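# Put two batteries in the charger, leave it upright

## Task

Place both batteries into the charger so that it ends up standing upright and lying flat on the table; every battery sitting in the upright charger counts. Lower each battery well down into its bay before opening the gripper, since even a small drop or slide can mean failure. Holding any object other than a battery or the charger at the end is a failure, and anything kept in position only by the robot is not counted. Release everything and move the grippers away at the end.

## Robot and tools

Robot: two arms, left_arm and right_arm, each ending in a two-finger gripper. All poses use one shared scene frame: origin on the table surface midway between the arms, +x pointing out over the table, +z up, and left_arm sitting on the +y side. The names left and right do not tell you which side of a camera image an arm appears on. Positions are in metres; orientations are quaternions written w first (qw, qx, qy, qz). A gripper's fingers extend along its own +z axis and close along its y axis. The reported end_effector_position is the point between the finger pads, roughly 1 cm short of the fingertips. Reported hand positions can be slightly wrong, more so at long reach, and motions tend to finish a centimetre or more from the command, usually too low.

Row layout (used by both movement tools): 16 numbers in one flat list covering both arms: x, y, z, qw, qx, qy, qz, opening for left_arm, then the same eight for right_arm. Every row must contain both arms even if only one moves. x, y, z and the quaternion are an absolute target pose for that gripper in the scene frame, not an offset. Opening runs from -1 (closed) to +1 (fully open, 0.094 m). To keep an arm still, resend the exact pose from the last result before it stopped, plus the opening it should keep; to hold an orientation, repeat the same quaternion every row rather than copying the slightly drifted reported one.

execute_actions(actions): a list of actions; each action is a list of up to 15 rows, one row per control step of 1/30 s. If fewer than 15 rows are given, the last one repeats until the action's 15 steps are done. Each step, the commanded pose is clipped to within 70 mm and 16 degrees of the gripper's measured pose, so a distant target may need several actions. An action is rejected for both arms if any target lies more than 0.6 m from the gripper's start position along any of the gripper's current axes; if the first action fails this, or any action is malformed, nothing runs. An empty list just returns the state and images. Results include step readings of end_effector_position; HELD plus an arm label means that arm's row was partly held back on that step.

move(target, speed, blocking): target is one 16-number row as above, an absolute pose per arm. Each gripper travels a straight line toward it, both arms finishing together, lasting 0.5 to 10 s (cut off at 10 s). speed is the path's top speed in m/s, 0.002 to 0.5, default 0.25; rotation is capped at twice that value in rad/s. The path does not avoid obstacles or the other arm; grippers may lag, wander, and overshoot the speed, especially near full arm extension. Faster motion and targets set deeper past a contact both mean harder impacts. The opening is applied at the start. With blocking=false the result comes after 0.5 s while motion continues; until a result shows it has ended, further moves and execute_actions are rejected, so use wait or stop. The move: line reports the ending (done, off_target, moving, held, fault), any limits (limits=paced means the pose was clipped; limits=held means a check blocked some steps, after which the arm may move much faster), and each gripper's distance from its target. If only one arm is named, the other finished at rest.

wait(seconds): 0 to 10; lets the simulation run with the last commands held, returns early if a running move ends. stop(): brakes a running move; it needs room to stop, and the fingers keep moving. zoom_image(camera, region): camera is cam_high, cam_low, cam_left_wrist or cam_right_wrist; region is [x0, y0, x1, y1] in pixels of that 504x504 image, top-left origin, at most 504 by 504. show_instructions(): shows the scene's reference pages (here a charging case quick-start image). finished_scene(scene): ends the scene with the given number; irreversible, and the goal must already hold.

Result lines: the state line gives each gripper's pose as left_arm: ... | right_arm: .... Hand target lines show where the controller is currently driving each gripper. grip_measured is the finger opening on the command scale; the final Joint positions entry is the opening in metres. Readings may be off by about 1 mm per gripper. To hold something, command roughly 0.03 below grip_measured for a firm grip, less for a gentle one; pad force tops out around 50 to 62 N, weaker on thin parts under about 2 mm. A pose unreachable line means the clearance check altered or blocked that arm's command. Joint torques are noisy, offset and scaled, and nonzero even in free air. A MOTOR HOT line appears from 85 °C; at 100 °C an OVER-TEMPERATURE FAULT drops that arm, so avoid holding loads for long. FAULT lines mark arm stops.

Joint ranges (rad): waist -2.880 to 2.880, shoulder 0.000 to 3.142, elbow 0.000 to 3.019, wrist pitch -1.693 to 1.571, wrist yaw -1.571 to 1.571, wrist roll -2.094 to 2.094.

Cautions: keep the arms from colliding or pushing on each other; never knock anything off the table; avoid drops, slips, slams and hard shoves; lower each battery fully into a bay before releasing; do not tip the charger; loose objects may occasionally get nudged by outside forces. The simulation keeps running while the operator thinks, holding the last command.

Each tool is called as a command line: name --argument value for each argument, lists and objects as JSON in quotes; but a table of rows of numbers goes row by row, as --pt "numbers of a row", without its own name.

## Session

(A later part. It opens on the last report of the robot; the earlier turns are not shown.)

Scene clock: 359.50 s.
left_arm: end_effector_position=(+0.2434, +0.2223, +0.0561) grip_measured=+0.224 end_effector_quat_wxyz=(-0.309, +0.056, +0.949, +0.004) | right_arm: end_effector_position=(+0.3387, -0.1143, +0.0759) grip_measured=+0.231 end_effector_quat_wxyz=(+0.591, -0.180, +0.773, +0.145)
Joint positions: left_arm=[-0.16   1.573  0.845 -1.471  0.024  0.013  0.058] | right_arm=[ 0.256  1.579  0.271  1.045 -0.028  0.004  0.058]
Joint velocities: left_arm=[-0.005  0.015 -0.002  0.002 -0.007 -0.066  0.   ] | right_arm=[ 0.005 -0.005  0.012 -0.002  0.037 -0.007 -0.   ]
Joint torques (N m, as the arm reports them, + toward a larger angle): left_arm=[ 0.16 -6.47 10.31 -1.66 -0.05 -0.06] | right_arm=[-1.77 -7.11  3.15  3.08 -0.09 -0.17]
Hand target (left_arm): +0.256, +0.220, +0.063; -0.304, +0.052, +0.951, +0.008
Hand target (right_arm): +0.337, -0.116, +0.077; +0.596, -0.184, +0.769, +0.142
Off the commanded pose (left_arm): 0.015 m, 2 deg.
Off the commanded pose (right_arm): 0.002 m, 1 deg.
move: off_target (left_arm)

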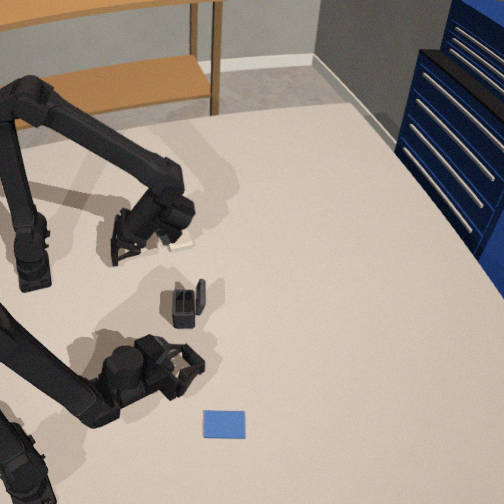

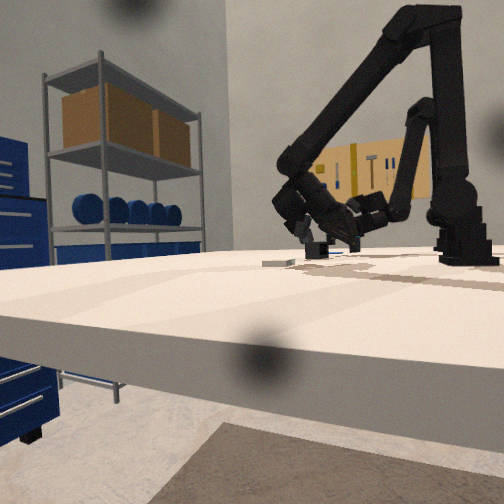

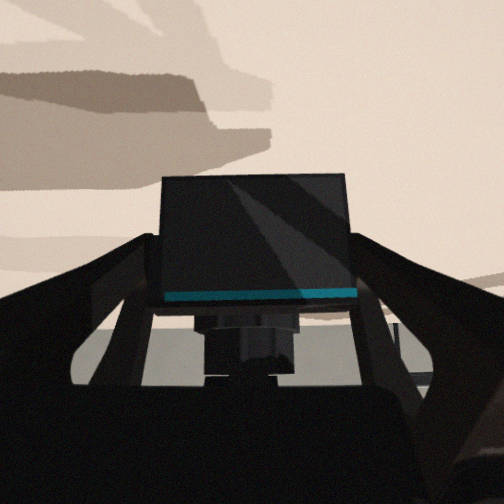

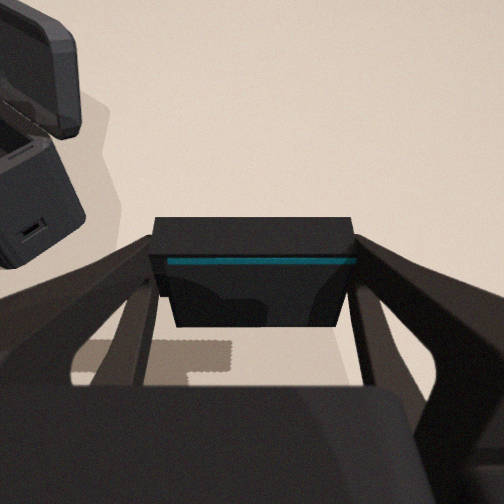

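move --target '[0.2445,0.2220,0.036,-0.3001,0.0582,0.9519,0.0184,0.19, 0.339,-0.1145,0.033,0.5936,-0.1757,0.7736,0.1349,0.195]' --speed 0.08

Scene clock: 369.57 s.
left_arm: end_effector_position=(+0.2436, +0.2236, +0.0400) grip_measured=+0.224 end_effector_quat_wxyz=(-0.299, +0.060, +0.952, +0.013) | right_arm: end_effector_position=(+0.3383, -0.1179, +0.0388) grip_measured=+0.231 end_effector_quat_wxyz=(+0.596, -0.174, +0.773, +0.135)
Joint positions: left_arm=[-0.167  1.592  0.821 -1.409  0.006  0.01   0.058] | right_arm=[0.261 1.805 0.271 1.277 0.001 0.002 0.058]
Joint velocities: left_arm=[ 0.005 -0.015 -0.007  0.007 -0.066  0.007 -0.001] | right_arm=[-0.005 -0.005 -0.012 -0.002 -0.081 -0.037  0.001]
Joint torques (N m, as the arm reports them, + toward a larger angle): left_arm=[ 0.12 -5.91  6.71 -0.69 -0.07 -0.02] | right_arm=[-0.92 -6.97  2.45  2.39  0.24 -0.04]
Hand target (left_arm): +0.245, +0.222, +0.036; -0.300, +0.058, +0.952, +0.018
Hand target (right_arm): +0.339, -0.114, +0.034; +0.593, -0.176, +0.774, +0.135
Off the commanded pose (left_arm): 0.004 m, 1 deg.
Off the commanded pose (right_arm): 0.007 m, 0 deg.
move: done

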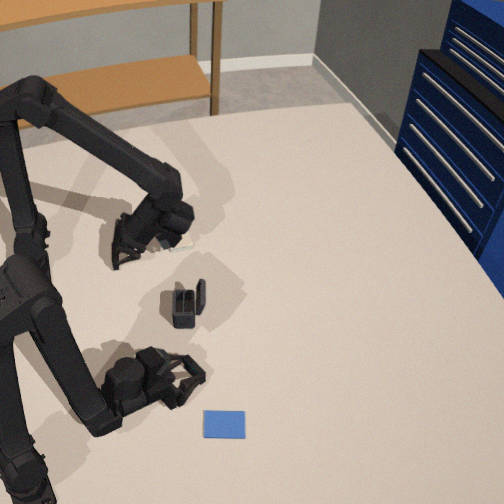

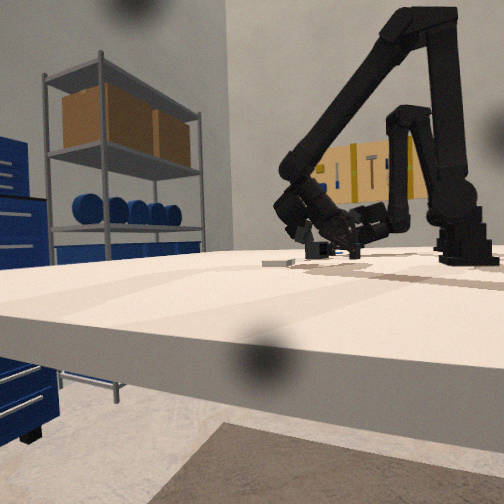

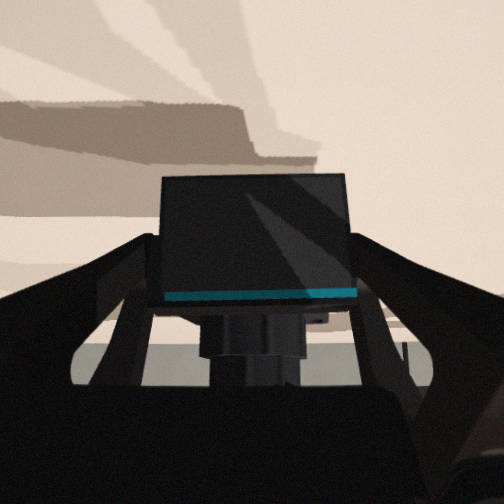

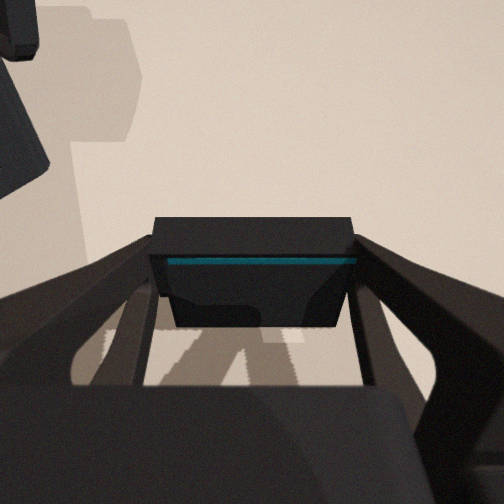

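zoom_image --camera "cam_low" --region '[290, 205, 410, 275]'

Region (290, 205, 410, 275) of cam_low's 504x504 image, scaled by 4.200, with more detail than that image has; it fills the top 294 rows of this view, and the rest is white.

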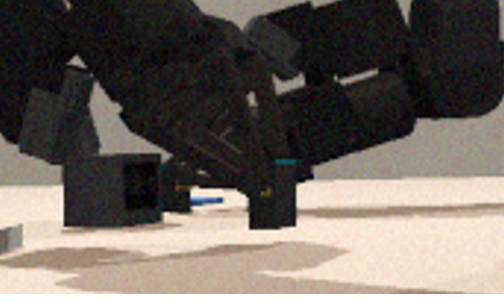

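execute_actions --actions '[[ [0.2445,0.2220,0.035,-0.3001,0.0582,0.9519,0.0184,0.19, 0.339,-0.1145,0.0323,0.5936,-0.1757,0.7736,0.1349,0.195], [0.2445,0.2220,0.034,-0.3001,0.0582,0.9519,0.0184,0.19, 0.339,-0.1145,0.0316,0.5936,-0.1757,0.7736,0.1349,0.195], [0.2445,0.2220,0.033,-0.3001,0.0582,0.9519,0.0184,0.19, 0.339,-0.1145,0.0309,0.5936,-0.1757,0.7736,0.1349,0.195], [0.2445,0.2220,0.032,-0.3001,0.0582,0.9519,0.0184,0.19, 0.339,-0.1145,0.0302,0.5936,-0.1757,0.7736,0.1349,0.195], [0.2445,0.2220,0.031,-0.3001,0.0582,0.9519,0.0184,0.19, 0.339,-0.1145,0.0295,0.5936,-0.1757,0.7736,0.1349,0.195], [0.2445,0.2220,0.030,-0.3001,0.0582,0.9519,0.0184,0.19, 0.339,-0.1145,0.0288,0.5936,-0.1757,0.7736,0.1349,0.195], [0.2445,0.2220,0.029,-0.3001,0.0582,0.9519,0.0184,0.19, 0.339,-0.1145,0.0281,0.5936,-0.1757,0.7736,0.1349,0.195], [0.2445,0.2220,0.028,-0.3001,0.0582,0.9519,0.0184,0.19, 0.339,-0.1145,0.0274,0.5936,-0.1757,0.7736,0.1349,0.195], [0.2445,0.2220,0.027,-0.3001,0.0582,0.9519,0.0184,0.19, 0.339,-0.1145,0.0267,0.5936,-0.1757,0.7736,0.1349,0.195], [0.2445,0.2220,0.026,-0.3001,0.0582,0.9519,0.0184,0.19, 0.339,-0.1145,0.026,0.5936,-0.1757,0.7736,0.1349,0.195], [0.2445,0.2220,0.0252,-0.3001,0.0582,0.9519,0.0184,0.19, 0.339,-0.1145,0.0254,0.5936,-0.1757,0.7736,0.1349,0.195], [0.2445,0.2220,0.0245,-0.3001,0.0582,0.9519,0.0184,0.19, 0.339,-0.1145,0.0249,0.5936,-0.1757,0.7736,0.1349,0.195], [0.2445,0.2220,0.024,-0.3001,0.0582,0.9519,0.0184,0.19, 0.339,-0.1145,0.0245,0.5936,-0.1757,0.7736,0.1349,0.195], [0.2445,0.2220,0.0235,-0.3001,0.0582,0.9519,0.0184,0.19, 0.339,-0.1145,0.0242,0.5936,-0.1757,0.7736,0.1349,0.195], [0.2445,0.2220,0.023,-0.3001,0.0582,0.9519,0.0184,0.19, 0.339,-0.1145,0.024,0.5936,-0.1757,0.7736,0.1349,0.195] ]]'

execute_actions --actions '[]'

Scene clock: 384.13 s.
left_arm: end_effector_position=(+0.2439, +0.2236, +0.0311) grip_measured=+0.224 end_effector_quat_wxyz=(-0.299, +0.060, +0.952, +0.013) | right_arm: end_effector_position=(+0.3386, -0.1178, +0.0384) grip_measured=+0.231 end_effector_quat_wxyz=(+0.606, -0.172, +0.765, +0.137)
Joint positions: left_arm=[-0.167  1.611  0.814 -1.381  0.006  0.01   0.058] | right_arm=[0.261 1.844 0.271 1.343 0.001 0.002 0.058]
Joint velocities: left_arm=[ 0.015 -0.005 -0.022  0.002 -0.022 -0.037 -0.   ] | right_arm=[-0.005  0.054  0.002  0.076 -0.081  0.007  0.001]
Joint torques (N m, as the arm reports them, + toward a larger angle): left_arm=[ 0.28 -5.41  6.11 -0.41 -0.02 -0.04] | right_arm=[-0.91 -5.69  2.52  1.52  0.25 -0.05]
Hand target (left_arm): +0.244, +0.222, +0.023; -0.300, +0.058, +0.952, +0.018
Hand target (right_arm): +0.339, -0.115, +0.025; +0.594, -0.176, +0.774, +0.135
Off the commanded pose (left_arm): 0.008 m, 1 deg.
Off the commanded pose (right_arm): 0.015 m, 2 deg.
Step readings (end_effector_position):
0: left_arm (+0.2436, +0.2236, +0.0400) | right_arm (+0.3383, -0.1179, +0.0388)
1: left_arm (+0.2438, +0.2236, +0.0399) | right_arm (+0.3384, -0.1179, +0.0388)
2: left_arm (+0.2440, +0.2236, +0.0397) | right_arm (+0.3384, -0.1179, +0.0388)
4: left_arm (+0.2448, +0.2235, +0.0389) | right_arm (+0.3385, -0.1179, +0.0388)
8: left_arm (+0.2451, +0.2235, +0.0353) | right_arm (+0.3385, -0.1179, +0.0384)
15: end_effector_position above

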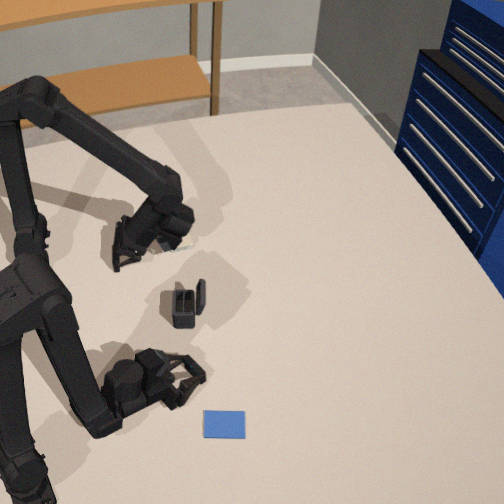

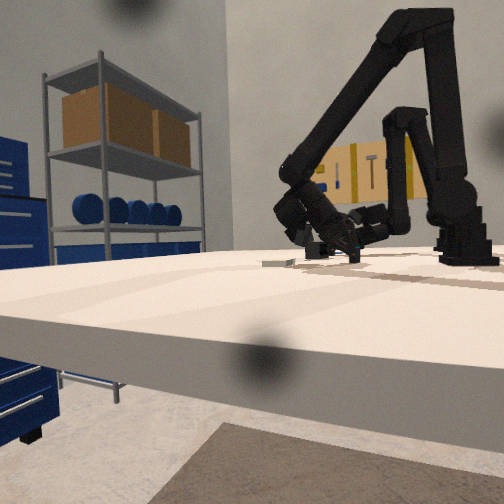

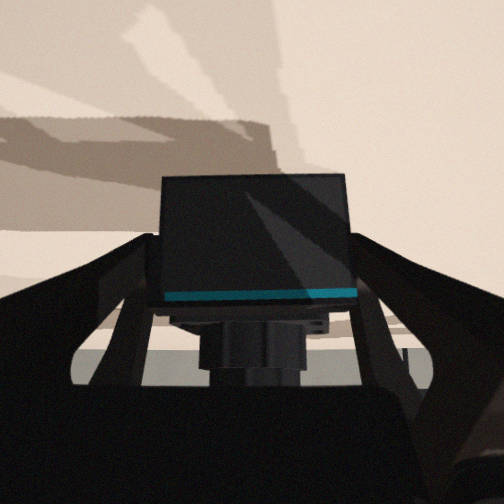

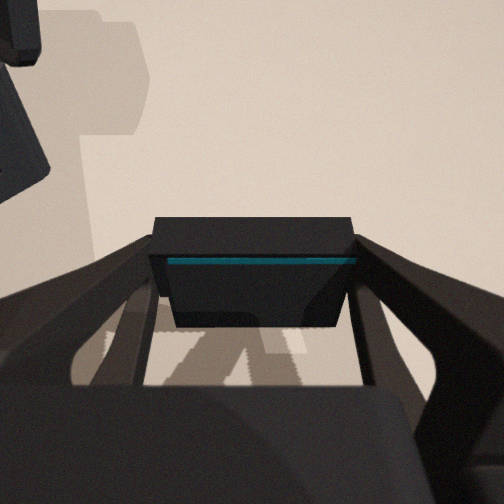

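Scene clock: 384.13 s.
left_arm: end_effector_position=(+0.2439, +0.2236, +0.0311) grip_measured=+0.224 end_effector_quat_wxyz=(-0.299, +0.060, +0.952, +0.013) | right_arm: end_effector_position=(+0.3386, -0.1178, +0.0384) grip_measured=+0.231 end_effector_quat_wxyz=(+0.606, -0.172, +0.765, +0.137)
Joint positions: left_arm=[-0.167  1.611  0.814 -1.381  0.006  0.01   0.058] | right_arm=[0.261 1.844 0.271 1.343 0.001 0.002 0.058]
Joint velocities: left_arm=[ 0.015 -0.005 -0.022  0.002 -0.022 -0.037 -0.   ] | right_arm=[-0.005  0.054  0.002  0.076 -0.081  0.007  0.001]
Joint torques (N m, as the arm reports them, + toward a larger angle): left_arm=[ 0.28 -5.41  6.11 -0.41 -0.02 -0.04] | right_arm=[-0.91 -5.69  2.52  1.52  0.25 -0.05]
Hand target (left_arm): +0.244, +0.222, +0.023; -0.300, +0.058, +0.952, +0.018
Hand target (right_arm): +0.339, -0.115, +0.025; +0.594, -0.176, +0.774, +0.135
Off the commanded pose (left_arm): 0.008 m, 1 deg.
Off the commanded pose (right_arm): 0.015 m, 2 deg.

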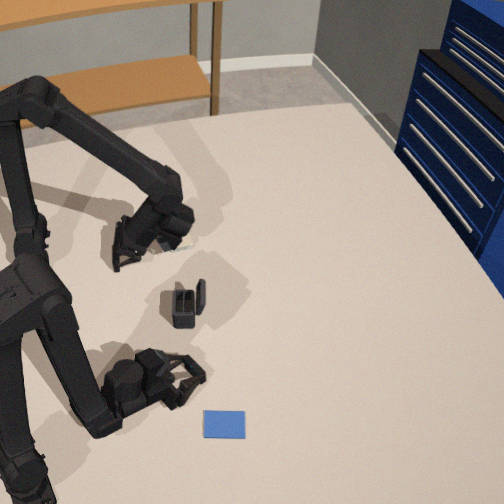

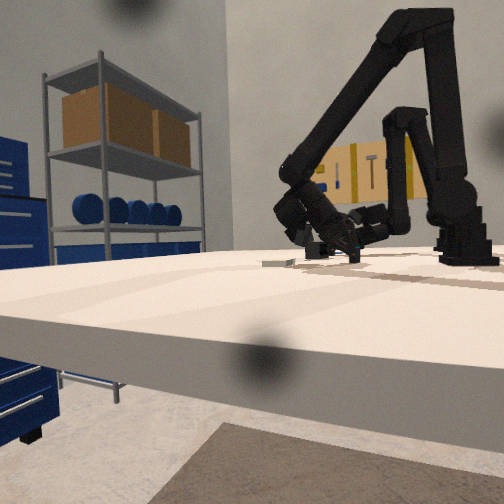

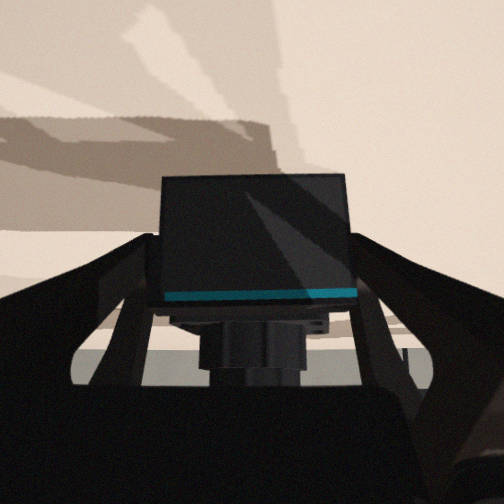

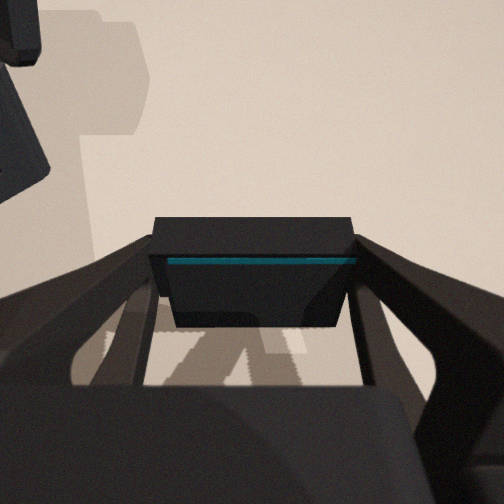

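zoom_image --camera "cam_low" --region '[320, 230, 390, 275]'

zoom_image --camera "cam_left_wrist" --region '[250, 130, 390, 230]'

Region (320, 230, 390, 275) of cam_low's 504x504 image, scaled by 7.200, with more detail than that image has; it fills the top 324 rows of this view, and the rest is white.

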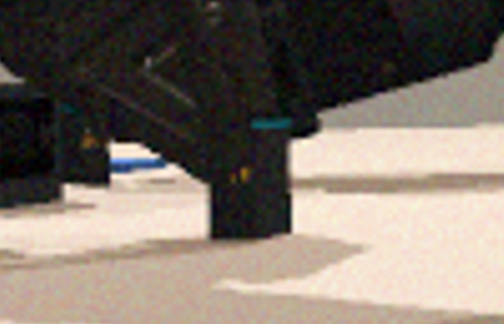

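Region (250, 130, 390, 230) of cam_left_wrist's 504x504 image, scaled by 3.600, with more detail than that image has; it fills the top 360 rows of this view, and the rest is white.

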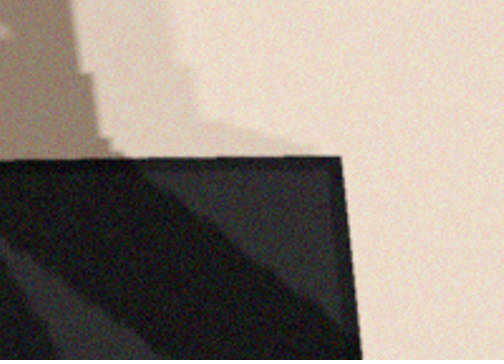

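execute_actions --actions '[[ [0.2445,0.2220,0.022,-0.3001,0.0582,0.9519,0.0184,0.19, 0.339,-0.1145,0.027,0.5936,-0.1757,0.7736,0.1349,0.195], [0.2445,0.2220,0.021,-0.3001,0.0582,0.9519,0.0184,0.19, 0.339,-0.1145,0.030,0.5936,-0.1757,0.7736,0.1349,0.195], [0.2445,0.2220,0.020,-0.3001,0.0582,0.9519,0.0184,0.19, 0.339,-0.1145,0.033,0.5936,-0.1757,0.7736,0.1349,0.195], [0.2445,0.2220,0.0195,-0.3001,0.0582,0.9519,0.0184,0.19, 0.339,-0.1145,0.035,0.5936,-0.1757,0.7736,0.1349,0.195], [0.2445,0.2220,0.0195,-0.3001,0.0582,0.9519,0.0184,0.19, 0.339,-0.1145,0.036,0.5936,-0.1757,0.7736,0.1349,0.195], [0.2445,0.2220,0.0195,-0.3001,0.0582,0.9519,0.0184,0.19, 0.339,-0.1145,0.036,0.5936,-0.1757,0.7736,0.1349,0.195], [0.2445,0.2220,0.022,-0.3001,0.0582,0.9519,0.0184,0.19, 0.339,-0.1145,0.036,0.5936,-0.1757,0.7736,0.1349,0.195], [0.2445,0.2220,0.025,-0.3001,0.0582,0.9519,0.0184,0.19, 0.339,-0.1145,0.036,0.5936,-0.1757,0.7736,0.1349,0.195], [0.2445,0.2220,0.027,-0.3001,0.0582,0.9519,0.0184,0.19, 0.339,-0.1145,0.036,0.5936,-0.1757,0.7736,0.1349,0.195], [0.2445,0.2220,0.027,-0.3001,0.0582,0.9519,0.0184,0.19, 0.339,-0.1145,0.036,0.5936,-0.1757,0.7736,0.1349,0.195] ]]'

Scene clock: 401.77 s.
left_arm: end_effector_position=(+0.2439, +0.2236, +0.0311) grip_measured=+0.224 end_effector_quat_wxyz=(-0.299, +0.060, +0.952, +0.013) | right_arm: end_effector_position=(+0.3385, -0.1179, +0.0388) grip_measured=+0.231 end_effector_quat_wxyz=(+0.599, -0.173, +0.770, +0.135)
Joint positions: left_arm=[-0.167  1.611  0.814 -1.381  0.006  0.01   0.058] | right_arm=[0.261 1.815 0.271 1.295 0.002 0.002 0.058]
Joint velocities: left_arm=[ 0.015  0.005 -0.007  0.002  0.022 -0.022 -0.001] | right_arm=[ 0.005 -0.015  0.002 -0.002 -0.051  0.022  0.001]
Joint torques (N m, as the arm reports them, + toward a larger angle): left_arm=[-0.03 -6.18  6.38 -0.7  -0.06 -0.04] | right_arm=[-0.87 -8.29  2.39  1.34  0.24 -0.03]
Hand target (left_arm): +0.244, +0.222, +0.027; -0.300, +0.058, +0.952, +0.018
Hand target (right_arm): +0.339, -0.115, +0.036; +0.594, -0.175, +0.774, +0.135
Off the commanded pose (left_arm): 0.004 m, 1 deg.
Off the commanded pose (right_arm): 0.004 m, 1 deg.
Step readings (end_effector_position):
0: left_arm (+0.2439, +0.2236, +0.0311) | right_arm (+0.3386, -0.1178, +0.0384)
1: left_arm (+0.2439, +0.2236, +0.0311) | right_arm (+0.3386, -0.1178, +0.0384)
2: left_arm (+0.2439, +0.2236, +0.0311) | right_arm (+0.3386, -0.1178, +0.0384)
4: left_arm (+0.2439, +0.2236, +0.0311) | right_arm (+0.3386, -0.1179, +0.0386)
8: left_arm (+0.2439, +0.2236, +0.0311) | right_arm (+0.3385, -0.1179, +0.0387)
15: end_effector_position above

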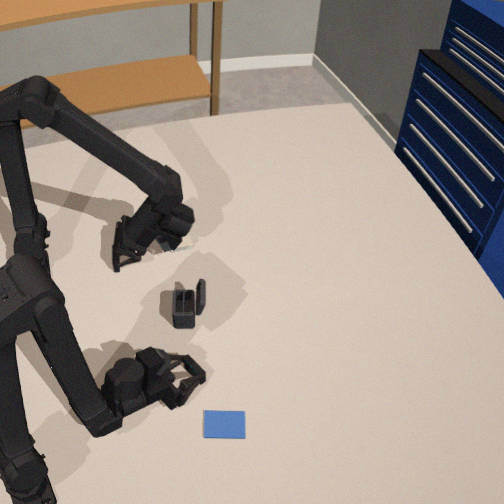

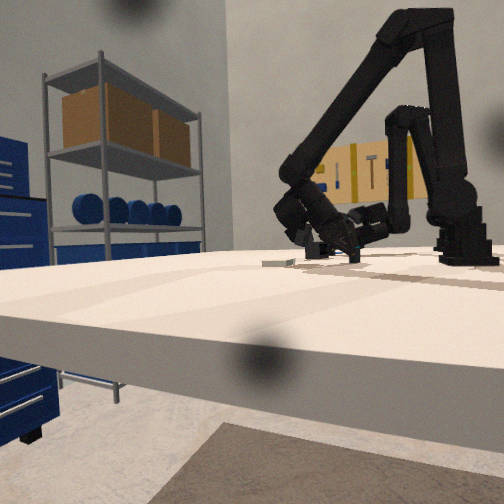

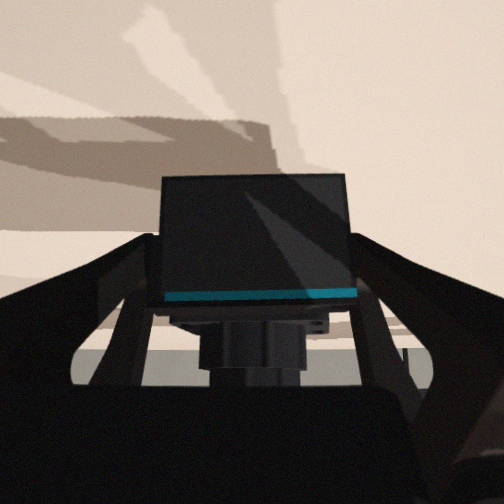

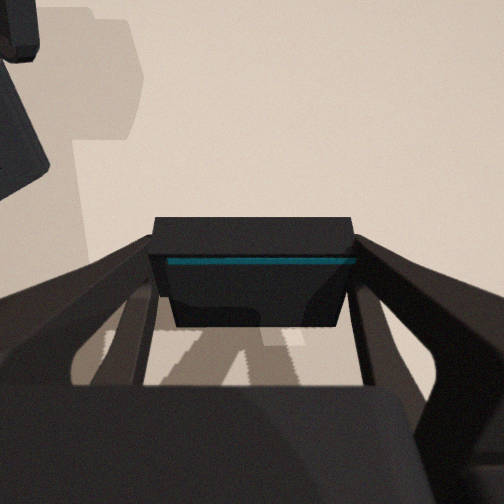

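execute_actions --actions '[[ [0.2445,0.2220,0.027,-0.3001,0.0582,0.9519,0.0184,0.215, 0.339,-0.1145,0.036,0.5936,-0.1757,0.7736,0.1349,0.22], [0.2445,0.2220,0.027,-0.3001,0.0582,0.9519,0.0184,0.24, 0.339,-0.1145,0.036,0.5936,-0.1757,0.7736,0.1349,0.245], [0.2445,0.2220,0.027,-0.3001,0.0582,0.9519,0.0184,0.30, 0.339,-0.1145,0.036,0.5936,-0.1757,0.7736,0.1349,0.30], [0.2445,0.2220,0.027,-0.3001,0.0582,0.9519,0.0184,0.40, 0.339,-0.1145,0.036,0.5936,-0.1757,0.7736,0.1349,0.40], [0.2445,0.2220,0.0274,-0.3001,0.0582,0.9519,0.0184,0.50, 0.339,-0.1145,0.0364,0.5936,-0.1757,0.7736,0.1349,0.50], [0.2445,0.2220,0.0284,-0.3001,0.0582,0.9519,0.0184,0.60, 0.339,-0.1145,0.0377,0.5936,-0.1757,0.7736,0.1349,0.60], [0.2445,0.2220,0.0300,-0.3001,0.0582,0.9519,0.0184,0.60, 0.339,-0.1145,0.0396,0.5936,-0.1757,0.7736,0.1349,0.60], [0.2445,0.2220,0.0322,-0.2994,0.0582,0.9521,0.0183,0.60, 0.339,-0.1145,0.0421,0.5924,-0.1759,0.7745,0.1346,0.60], [0.2445,0.2220,0.0348,-0.2974,0.0582,0.9528,0.0182,0.60, 0.3391,-0.1145,0.0452,0.5889,-0.1766,0.7773,0.1338,0.60], [0.2444,0.2220,0.0378,-0.2941,0.0583,0.9538,0.0180,0.60, 0.3391,-0.1144,0.0487,0.5830,-0.1775,0.7816,0.1324,0.60], [0.2443,0.2220,0.0411,-0.2896,0.0584,0.9552,0.0177,0.60, 0.3392,-0.1144,0.0526,0.5751,-0.1789,0.7875,0.1306,0.60], [0.2442,0.2220,0.0446,-0.2840,0.0585,0.9569,0.0174,0.60, 0.3393,-0.1143,0.0568,0.5652,-0.1805,0.7946,0.1284,0.60], [0.2441,0.2220,0.0483,-0.2773,0.0586,0.9588,0.0169,0.60, 0.3395,-0.1143,0.0611,0.5533,-0.1824,0.8029,0.1257,0.60], [0.2440,0.2221,0.0520,-0.2698,0.0587,0.9610,0.0165,0.60, 0.3397,-0.1142,0.0655,0.5396,-0.1845,0.8122,0.1226,0.60], [0.2438,0.2221,0.0557,-0.2614,0.0589,0.9633,0.0160,0.60, 0.3398,-0.1141,0.0699,0.5242,-0.1868,0.8222,0.1191,0.60] ],[ [0.2437,0.2221,0.0594,-0.2519,0.0590,0.9658,0.0154,0.60, 0.3400,-0.1140,0.0742,0.5071,-0.1892,0.8328,0.1152,0.60], [0.2435,0.2221,0.0629,-0.2419,0.0592,0.9684,0.0148,0.60, 0.3402,-0.1139,0.0784,0.4886,-0.1917,0.8439,0.1110,0.60], [0.2433,0.2221,0.0662,-0.2313,0.0593,0.9710,0.0141,0.60, 0.3405,-0.1138,0.0823,0.4685,-0.1943,0.8552,0.1064,0.60], [0.2431,0.2221,0.0692,-0.2201,0.0595,0.9735,0.0135,0.60, 0.3407,-0.1137,0.0858,0.4472,-0.1968,0.8665,0.1016,0.60], [0.2429,0.2222,0.0718,-0.2084,0.0597,0.9761,0.0127,0.60, 0.3410,-0.1136,0.0889,0.4247,-0.1994,0.8778,0.0965,0.60], [0.2427,0.2222,0.0740,-0.1962,0.0598,0.9786,0.0120,0.60, 0.3412,-0.1134,0.0914,0.4013,-0.2019,0.8887,0.0911,0.60], [0.2425,0.2222,0.0756,-0.1838,0.0600,0.9810,0.0112,0.60, 0.3415,-0.1133,0.0933,0.3770,-0.2043,0.8993,0.0856,0.60], [0.2423,0.2222,0.0766,-0.1711,0.0601,0.9833,0.0105,0.60, 0.3417,-0.1132,0.0946,0.3518,-0.2066,0.9094,0.0799,0.60], [0.2421,0.2222,0.077,-0.1584,0.0602,0.9854,0.0097,0.60, 0.3420,-0.1131,0.095,0.3263,-0.2087,0.9189,0.0741,0.60], [0.2419,0.2223,0.077,-0.1453,0.0603,0.9874,0.0089,0.60, 0.3423,-0.1129,0.095,0.3005,-0.2107,0.9276,0.0683,0.60], [0.2417,0.2223,0.077,-0.1325,0.0605,0.9892,0.0081,0.60, 0.3426,-0.1128,0.095,0.2745,-0.2126,0.9357,0.0624,0.60], [0.2415,0.2223,0.077,-0.1198,0.0606,0.9909,0.0073,0.60, 0.3428,-0.1127,0.095,0.2485,-0.2142,0.9429,0.0564,0.60], [0.2413,0.2223,0.077,-0.1071,0.0606,0.9923,0.0065,0.60, 0.3431,-0.1126,0.095,0.2227,-0.2157,0.9494,0.0506,0.60], [0.2411,0.2223,0.077,-0.0948,0.0607,0.9936,0.0058,0.60, 0.3433,-0.1124,0.095,0.1974,-0.2169,0.9549,0.0448,0.60], [0.2409,0.2224,0.077,-0.0828,0.0608,0.9947,0.0051,0.60, 0.3436,-0.1123,0.095,0.1727,-0.2180,0.9597,0.0392,0.60] ],[ [0.2407,0.2224,0.077,-0.0714,0.0608,0.9955,0.0044,0.60, 0.3438,-0.1122,0.095,0.1488,-0.2189,0.9637,0.0338,0.60], [0.2405,0.2224,0.077,-0.0604,0.0609,0.9963,0.0037,0.60, 0.3441,-0.1121,0.095,0.1261,-0.2196,0.9669,0.0286,0.60], [0.2403,0.2224,0.077,-0.0501,0.0609,0.9968,0.0031,0.60, 0.3443,-0.1120,0.095,0.1046,-0.2202,0.9694,0.0238,0.60], [0.2402,0.2224,0.077,-0.0404,0.0610,0.9973,0.0025,0.60, 0.3445,-0.1119,0.095,0.0846,-0.2207,0.9714,0.0192,0.60], [0.2400,0.2224,0.077,-0.0317,0.0610,0.9976,0.0019,0.60, 0.3446,-0.1118,0.095,0.0663,-0.2210,0.9729,0.0151,0.60], [0.2399,0.2225,0.0765,-0.0239,0.0610,0.9978,0.0015,0.60, 0.3448,-0.1117,0.095,0.0498,-0.2212,0.9738,0.0113,0.60], [0.2398,0.2225,0.076,-0.0169,0.0610,0.9980,0.0010,0.60, 0.3450,-0.1117,0.094,0.0354,-0.2213,0.9744,0.0080,0.60], [0.2397,0.2225,0.075,-0.0110,0.0610,0.9980,0.0007,0.60, 0.3451,-0.1116,0.093,0.0231,-0.2214,0.9748,0.0052,0.60], [0.2396,0.2225,0.074,-0.0063,0.0610,0.9981,0.0004,0.60, 0.3452,-0.1116,0.091,0.0133,-0.2215,0.9750,0.0030,0.60], [0.2395,0.2225,0.072,-0.0029,0.0610,0.9981,0.0002,0.60, 0.3452,-0.1115,0.089,0.0060,-0.2215,0.9751,0.0014,0.60], [0.2395,0.2225,0.070,-0.0007,0.0610,0.9981,0.0,0.60, 0.3453,-0.1115,0.086,0.0015,-0.2215,0.9751,0.0004,0.60], [0.2395,0.2225,0.068,0.0,0.0610,0.9981,0.0,0.60, 0.3453,-0.1115,0.083,0.0,-0.2215,0.9751,0.0,0.60], [0.2395,0.2225,0.066,0.0,0.0610,0.9981,0.0,0.60, 0.3453,-0.1115,0.080,0.0,-0.2215,0.9751,0.0,0.60], [0.2395,0.2225,0.064,0.0,0.0610,0.9981,0.0,0.60, 0.3453,-0.1115,0.077,0.0,-0.2215,0.9751,0.0,0.60], [0.2395,0.2225,0.062,0.0,0.0610,0.9981,0.0,0.60, 0.3453,-0.1115,0.074,0.0,-0.2215,0.9751,0.0,0.60] ]]'

Scene clock: 481.13 s.
left_arm: end_effector_position=(+0.2346, +0.2248, +0.0648) grip_measured=+0.597 end_effector_quat_wxyz=(-0.011, +0.065, +0.998, -0.000) | right_arm: end_effector_position=(+0.3337, -0.1198, +0.0684) grip_measured=+0.599 end_effector_quat_wxyz=(-0.008, -0.219, +0.976, -0.005)
Joint positions: left_arm=[-0.17   1.048  0.552 -1.096  0.002  0.009  0.075] | right_arm=[ 0.263  1.592  1.061 -1.058  0.006  0.005  0.075]
Joint velocities: left_arm=[ 0.005  0.005 -0.144  0.237 -0.022 -0.051 -0.001] | right_arm=[ 0.015  0.161 -0.002  0.007 -0.037  0.007  0.001]
Joint torques (N m, as the arm reports them, + toward a larger angle): left_arm=[-0.18 -1.76  9.8   0.32 -0.11 -0.1 ] | right_arm=[ -1.1  -11.38   9.21   0.21   0.03   0.07]
Hand target (left_arm): +0.239, +0.223, +0.063; -0.000, +0.063, +0.998, +0.001
Hand target (right_arm): +0.345, -0.111, +0.074; +0.001, -0.217, +0.976, -0.002
Off the commanded pose (left_arm): 0.006 m, 1 deg.
Off the commanded pose (right_arm): 0.015 m, 1 deg.
Step readings (end_effector_position; steps 1 to 15: 1st action; 16 to 30: 2nd action; 31 to 45: 3rd action):
0: left_arm (+0.2439, +0.2236, +0.0311) | right_arm (+0.3385, -0.1179, +0.0388)
1: left_arm (+0.2439, +0.2236, +0.0311) | right_arm (+0.3385, -0.1179, +0.0388)
2: left_arm (+0.2439, +0.2236, +0.0311) | right_arm (+0.3384, -0.1178, +0.0388)
4: left_arm (+0.2437, +0.2237, +0.0310) | right_arm (+0.3382, -0.1179, +0.0378)
8: left_arm (+0.2433, +0.2237, +0.0308) | right_arm (+0.3373, -0.1183, +0.0344)
15: left_arm (+0.2431, +0.2238, +0.0364) | right_arm (+0.3328, -0.1203, +0.0478)
16: left_arm (+0.2426, +0.2238, +0.0396) | right_arm (+0.3309, -0.1212, +0.0528)
17: left_arm (+0.2423, +0.2239, +0.0435) | right_arm (+0.3288, -0.1222, +0.0578)
19: left_arm (+0.2418, +0.2239, +0.0526) | right_arm (+0.3251, -0.1240, +0.0681)
23: left_arm (+0.2402, +0.2242, +0.0704) | right_arm (+0.3232, -0.1249, +0.0863)
30: left_arm (+0.2372, +0.2246, +0.0754) | right_arm (+0.3336, -0.1199, +0.0910)
31: left_arm (+0.2362, +0.2247, +0.0747) | right_arm (+0.3343, -0.1196, +0.0898)
32: left_arm (+0.2355, +0.2248, +0.0742) | right_arm (+0.3343, -0.1195, +0.0881)
34: left_arm (+0.2344, +0.2249, +0.0734) | right_arm (+0.3341, -0.1196, +0.0860)
38: left_arm (+0.2341, +0.2250, +0.0733) | right_arm (+0.3342, -0.1196, +0.0827)
45: end_effector_position above

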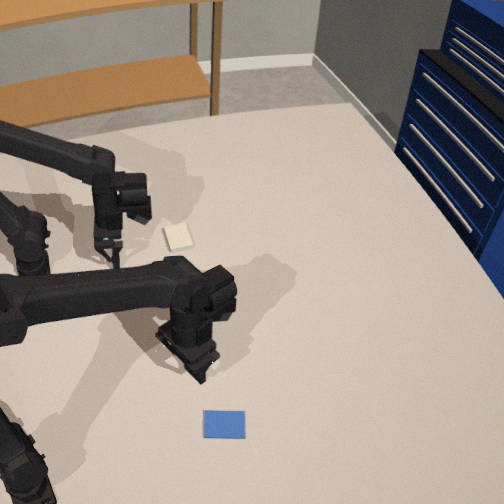

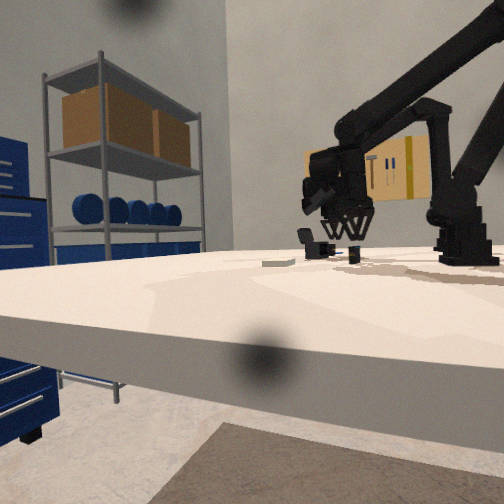

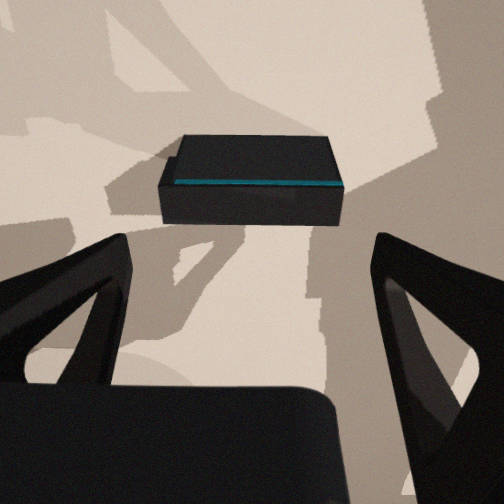

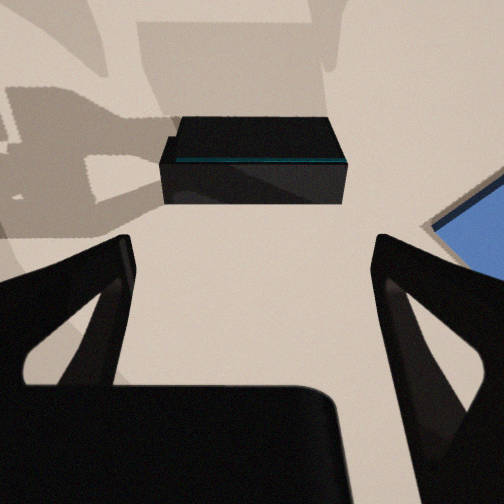

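execute_actions --actions '[]'

Scene clock: 482.17 s.
left_arm: end_effector_position=(+0.2348, +0.2248, +0.0619) grip_measured=+0.597 end_effector_quat_wxyz=(-0.007, +0.065, +0.998, -0.000) | right_arm: end_effector_position=(+0.3331, -0.1201, +0.0643) grip_measured=+0.599 end_effector_quat_wxyz=(-0.013, -0.219, +0.976, -0.006)
Joint positions: left_arm=[-0.17   1.048  0.543 -1.08   0.002  0.009  0.075] | right_arm=[ 0.263  1.603  1.061 -1.058  0.006  0.005  0.075]
Joint velocities: left_arm=[-0.005 -0.005  0.012 -0.022 -0.022  0.051  0.   ] | right_arm=[-0.005  0.005 -0.007 -0.002  0.022  0.007 -0.001]
Joint torques (N m, as the arm reports them, + toward a larger angle): left_arm=[-0.05 -2.08  9.71  0.38 -0.07 -0.04] | right_arm=[ -1.18 -11.23   9.19   0.11   0.03   0.08]
Hand target (left_arm): +0.240, +0.222, +0.063; -0.000, +0.063, +0.998, +0.001
Hand target (right_arm): +0.345, -0.111, +0.074; +0.001, -0.217, +0.976, -0.002
Off the commanded pose (left_arm): 0.005 m, 1 deg.
Off the commanded pose (right_arm): 0.018 m, 2 deg.

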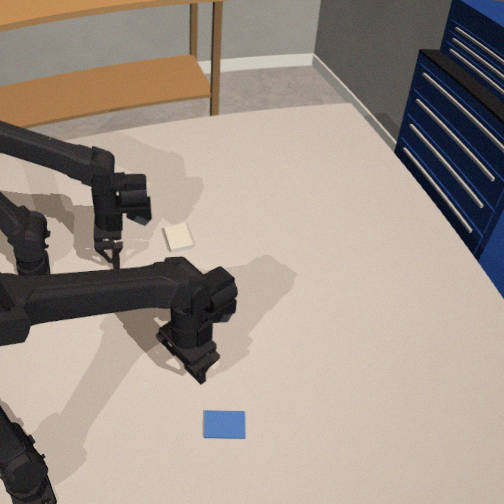

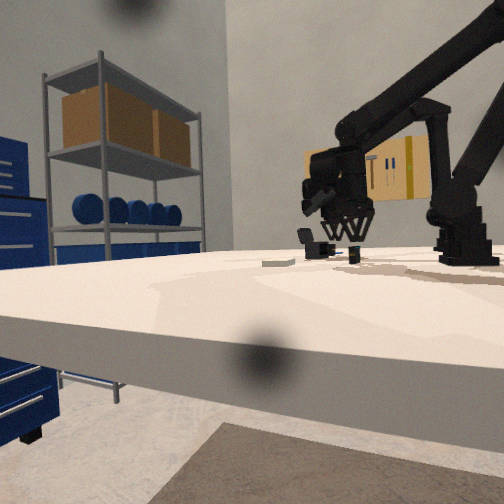

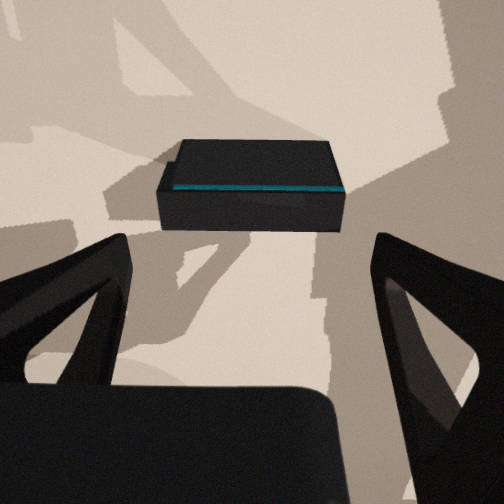

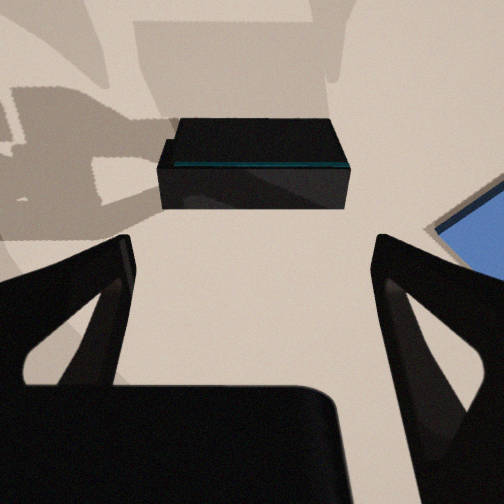

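zoom_image --camera "cam_left_wrist" --region '[110, 120, 400, 270]'

zoom_image --camera "cam_right_wrist" --region '[110, 100, 400, 260]'

Region (110, 120, 400, 270) of cam_left_wrist's 504x504 image, scaled by 1.738, with more detail than that image has; it fills the top 261 rows of this view, and the rest is white.

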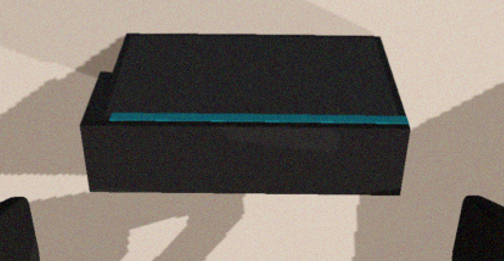

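Region (110, 100, 400, 260) of cam_right_wrist's 504x504 image, scaled by 1.738, with more detail than that image has; it fills the top 278 rows of this view, and the rest is white.

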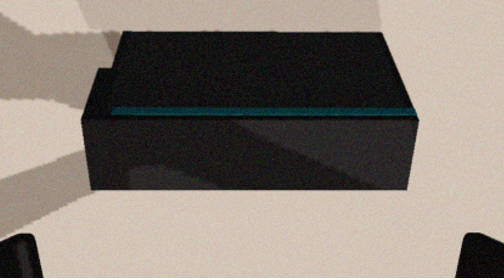

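execute_actions --actions '[[ [0.2401,0.2224,0.0611,0.0004,0.0610,0.9981,0.0,0.60, 0.3464,-0.1110,0.0730,0.0015,-0.2215,0.9751,0.0003,0.60], [0.2409,0.2223,0.0599,0.0009,0.0610,0.9981,-0.0001,0.60, 0.3478,-0.1103,0.0717,0.0034,-0.2215,0.9751,0.0008,0.60], [0.2418,0.2222,0.0586,0.0015,0.0610,0.9981,-0.0001,0.60, 0.3495,-0.1095,0.0702,0.0056,-0.2215,0.9751,0.0013,0.60], [0.2427,0.2221,0.0572,0.0021,0.0610,0.9981,-0.0001,0.60, 0.3511,-0.1087,0.0687,0.0078,-0.2215,0.9751,0.0018,0.60], [0.2436,0.2220,0.0558,0.0027,0.0610,0.9981,-0.0002,0.60, 0.3528,-0.1079,0.0672,0.0101,-0.2215,0.9750,0.0023,0.60], [0.2445,0.2219,0.0545,0.0033,0.0610,0.9981,-0.0002,0.60, 0.3545,-0.1071,0.0657,0.0123,-0.2215,0.9750,0.0028,0.60], [0.2454,0.2218,0.0531,0.0039,0.0610,0.9981,-0.0002,0.60, 0.3562,-0.1063,0.0642,0.0146,-0.2215,0.9750,0.0033,0.60], [0.2463,0.2217,0.0517,0.0045,0.0610,0.9981,-0.0003,0.60, 0.3578,-0.1055,0.0627,0.0168,-0.2215,0.9749,0.0038,0.60], [0.2472,0.2216,0.0504,0.0051,0.0610,0.9981,-0.0003,0.60, 0.3595,-0.1047,0.0612,0.0190,-0.2215,0.9749,0.0043,0.60], [0.2480,0.2215,0.0493,0.0056,0.0610,0.9981,-0.0003,0.58, 0.3608,-0.1041,0.0600,0.0208,-0.2215,0.9749,0.0047,0.58], [0.2484,0.2214,0.0486,0.0059,0.0610,0.9981,-0.0004,0.55, 0.3616,-0.1037,0.0592,0.0219,-0.2215,0.9748,0.0050,0.55], [0.2486,0.2214,0.0483,0.0060,0.0610,0.9981,-0.0004,0.52, 0.3620,-0.1035,0.0589,0.0224,-0.2215,0.9748,0.0051,0.52], [0.2486,0.2214,0.0483,0.0060,0.0610,0.9981,-0.0004,0.48, 0.3620,-0.1035,0.0589,0.0224,-0.2215,0.9748,0.0051,0.48], [0.2486,0.2214,0.0483,0.0060,0.0610,0.9981,-0.0004,0.44, 0.3620,-0.1035,0.0589,0.0224,-0.2215,0.9748,0.0051,0.44], [0.2486,0.2214,0.0483,0.0060,0.0610,0.9981,-0.0004,0.40, 0.3620,-0.1035,0.0589,0.0224,-0.2215,0.9748,0.0051,0.40] ]]'

wait --seconds 0

Scene clock: 516.83 s.
left_arm: end_effector_position=(+0.2443, +0.2236, +0.0498) grip_measured=+0.423 end_effector_quat_wxyz=(+0.002, +0.064, +0.998, -0.001) | right_arm: end_effector_position=(+0.3459, -0.1135, +0.0532) grip_measured=+0.421 end_effector_quat_wxyz=(+0.006, -0.219, +0.976, -0.000)
Joint positions: left_arm=[-0.17   1.09   0.533 -1.009  0.002  0.006  0.067] | right_arm=[ 0.263  1.629  1.061 -0.992  0.003  0.005  0.067]
Joint velocities: left_arm=[ 0.005  0.015 -0.007  0.032  0.022 -0.037 -0.041] | right_arm=[-0.005  0.063 -0.012  0.017 -0.007 -0.037 -0.041]
Joint torques (N m, as the arm reports them, + toward a larger angle): left_arm=[ 0.   -2.26  9.41  0.4  -0.01 -0.04] | right_arm=[ -1.31 -11.41   9.19   0.69  -0.07  -0.07]
Hand target (left_arm): +0.248, +0.221, +0.049; +0.006, +0.061, +0.998, -0.000
Hand target (right_arm): +0.361, -0.104, +0.060; +0.022, -0.222, +0.975, +0.005
Off the commanded pose (left_arm): 0.005 m, 1 deg.
Off the commanded pose (right_arm): 0.020 m, 2 deg.
Step readings (end_effector_position):
0: left_arm (+0.2348, +0.2248, +0.0619) | right_arm (+0.3331, -0.1201, +0.0643)
1: left_arm (+0.2350, +0.2248, +0.0619) | right_arm (+0.3330, -0.1199, +0.0643)
2: left_arm (+0.2356, +0.2247, +0.0619) | right_arm (+0.3330, -0.1198, +0.0643)
4: left_arm (+0.2379, +0.2244, +0.0618) | right_arm (+0.3338, -0.1194, +0.0643)
8: left_arm (+0.2426, +0.2238, +0.0585) | right_arm (+0.3395, -0.1166, +0.0628)
15: end_effector_position above

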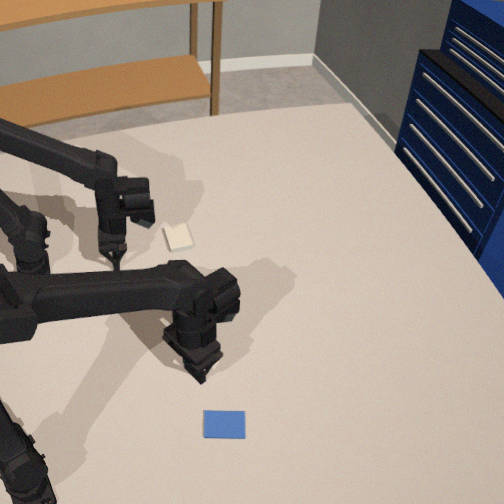

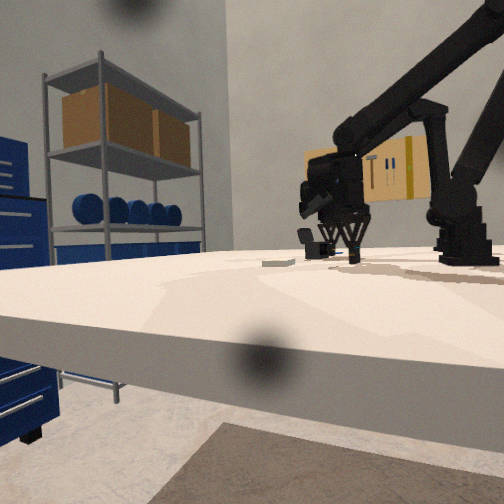

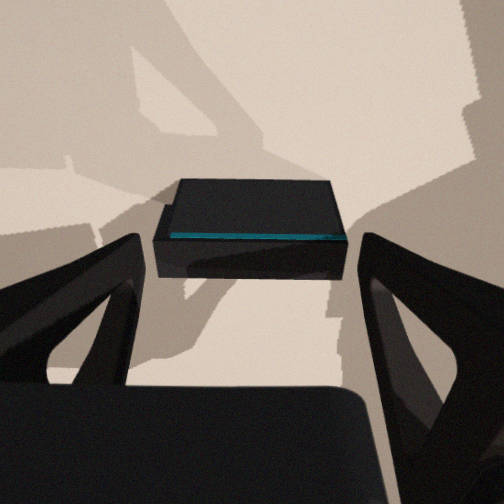

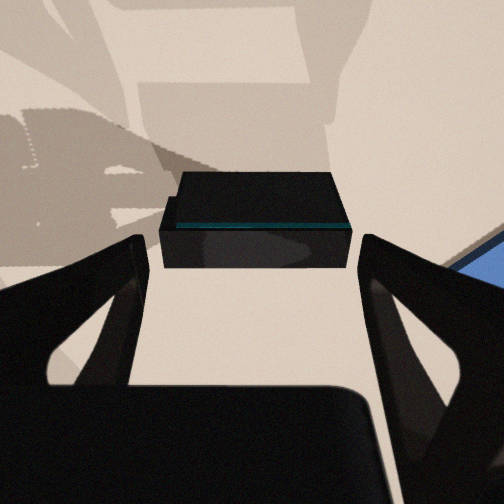

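Scene clock: 516.83 s.
left_arm: end_effector_position=(+0.2443, +0.2236, +0.0498) grip_measured=+0.423 end_effector_quat_wxyz=(+0.002, +0.064, +0.998, -0.001) | right_arm: end_effector_position=(+0.3459, -0.1135, +0.0532) grip_measured=+0.421 end_effector_quat_wxyz=(+0.006, -0.219, +0.976, -0.000)
Joint positions: left_arm=[-0.17   1.09   0.533 -1.009  0.002  0.006  0.067] | right_arm=[ 0.263  1.629  1.061 -0.992  0.003  0.005  0.067]
Joint velocities: left_arm=[ 0.005  0.015 -0.007  0.032  0.022 -0.037 -0.041] | right_arm=[-0.005  0.063 -0.012  0.017 -0.007 -0.037 -0.041]
Joint torques (N m, as the arm reports them, + toward a larger angle): left_arm=[ 0.   -2.26  9.41  0.4  -0.01 -0.04] | right_arm=[ -1.31 -11.41   9.19   0.69  -0.07  -0.07]
Hand target (left_arm): +0.248, +0.221, +0.049; +0.006, +0.061, +0.998, -0.000
Hand target (right_arm): +0.361, -0.104, +0.060; +0.022, -0.222, +0.975, +0.005
Off the commanded pose (left_arm): 0.005 m, 1 deg.
Off the commanded pose (right_arm): 0.020 m, 2 deg.

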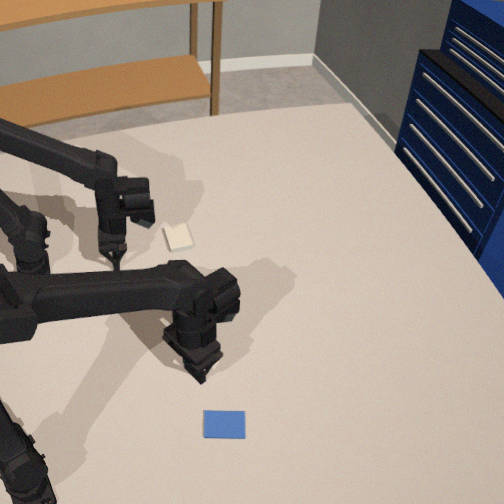

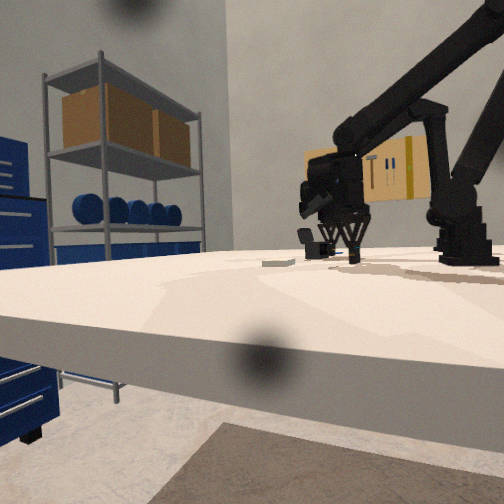

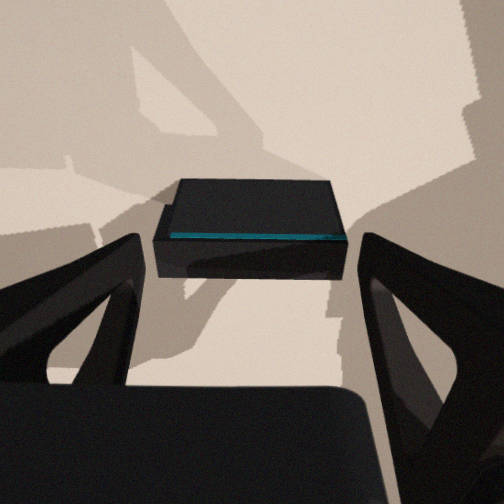

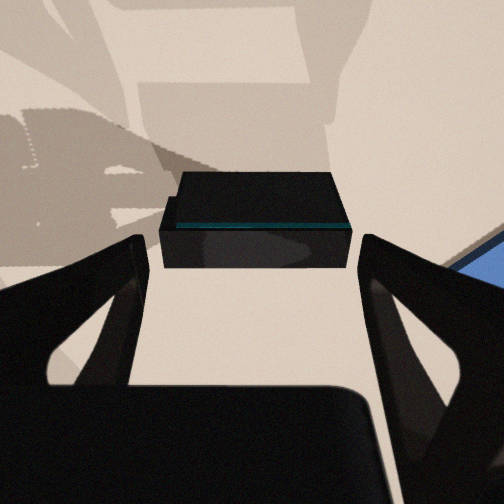

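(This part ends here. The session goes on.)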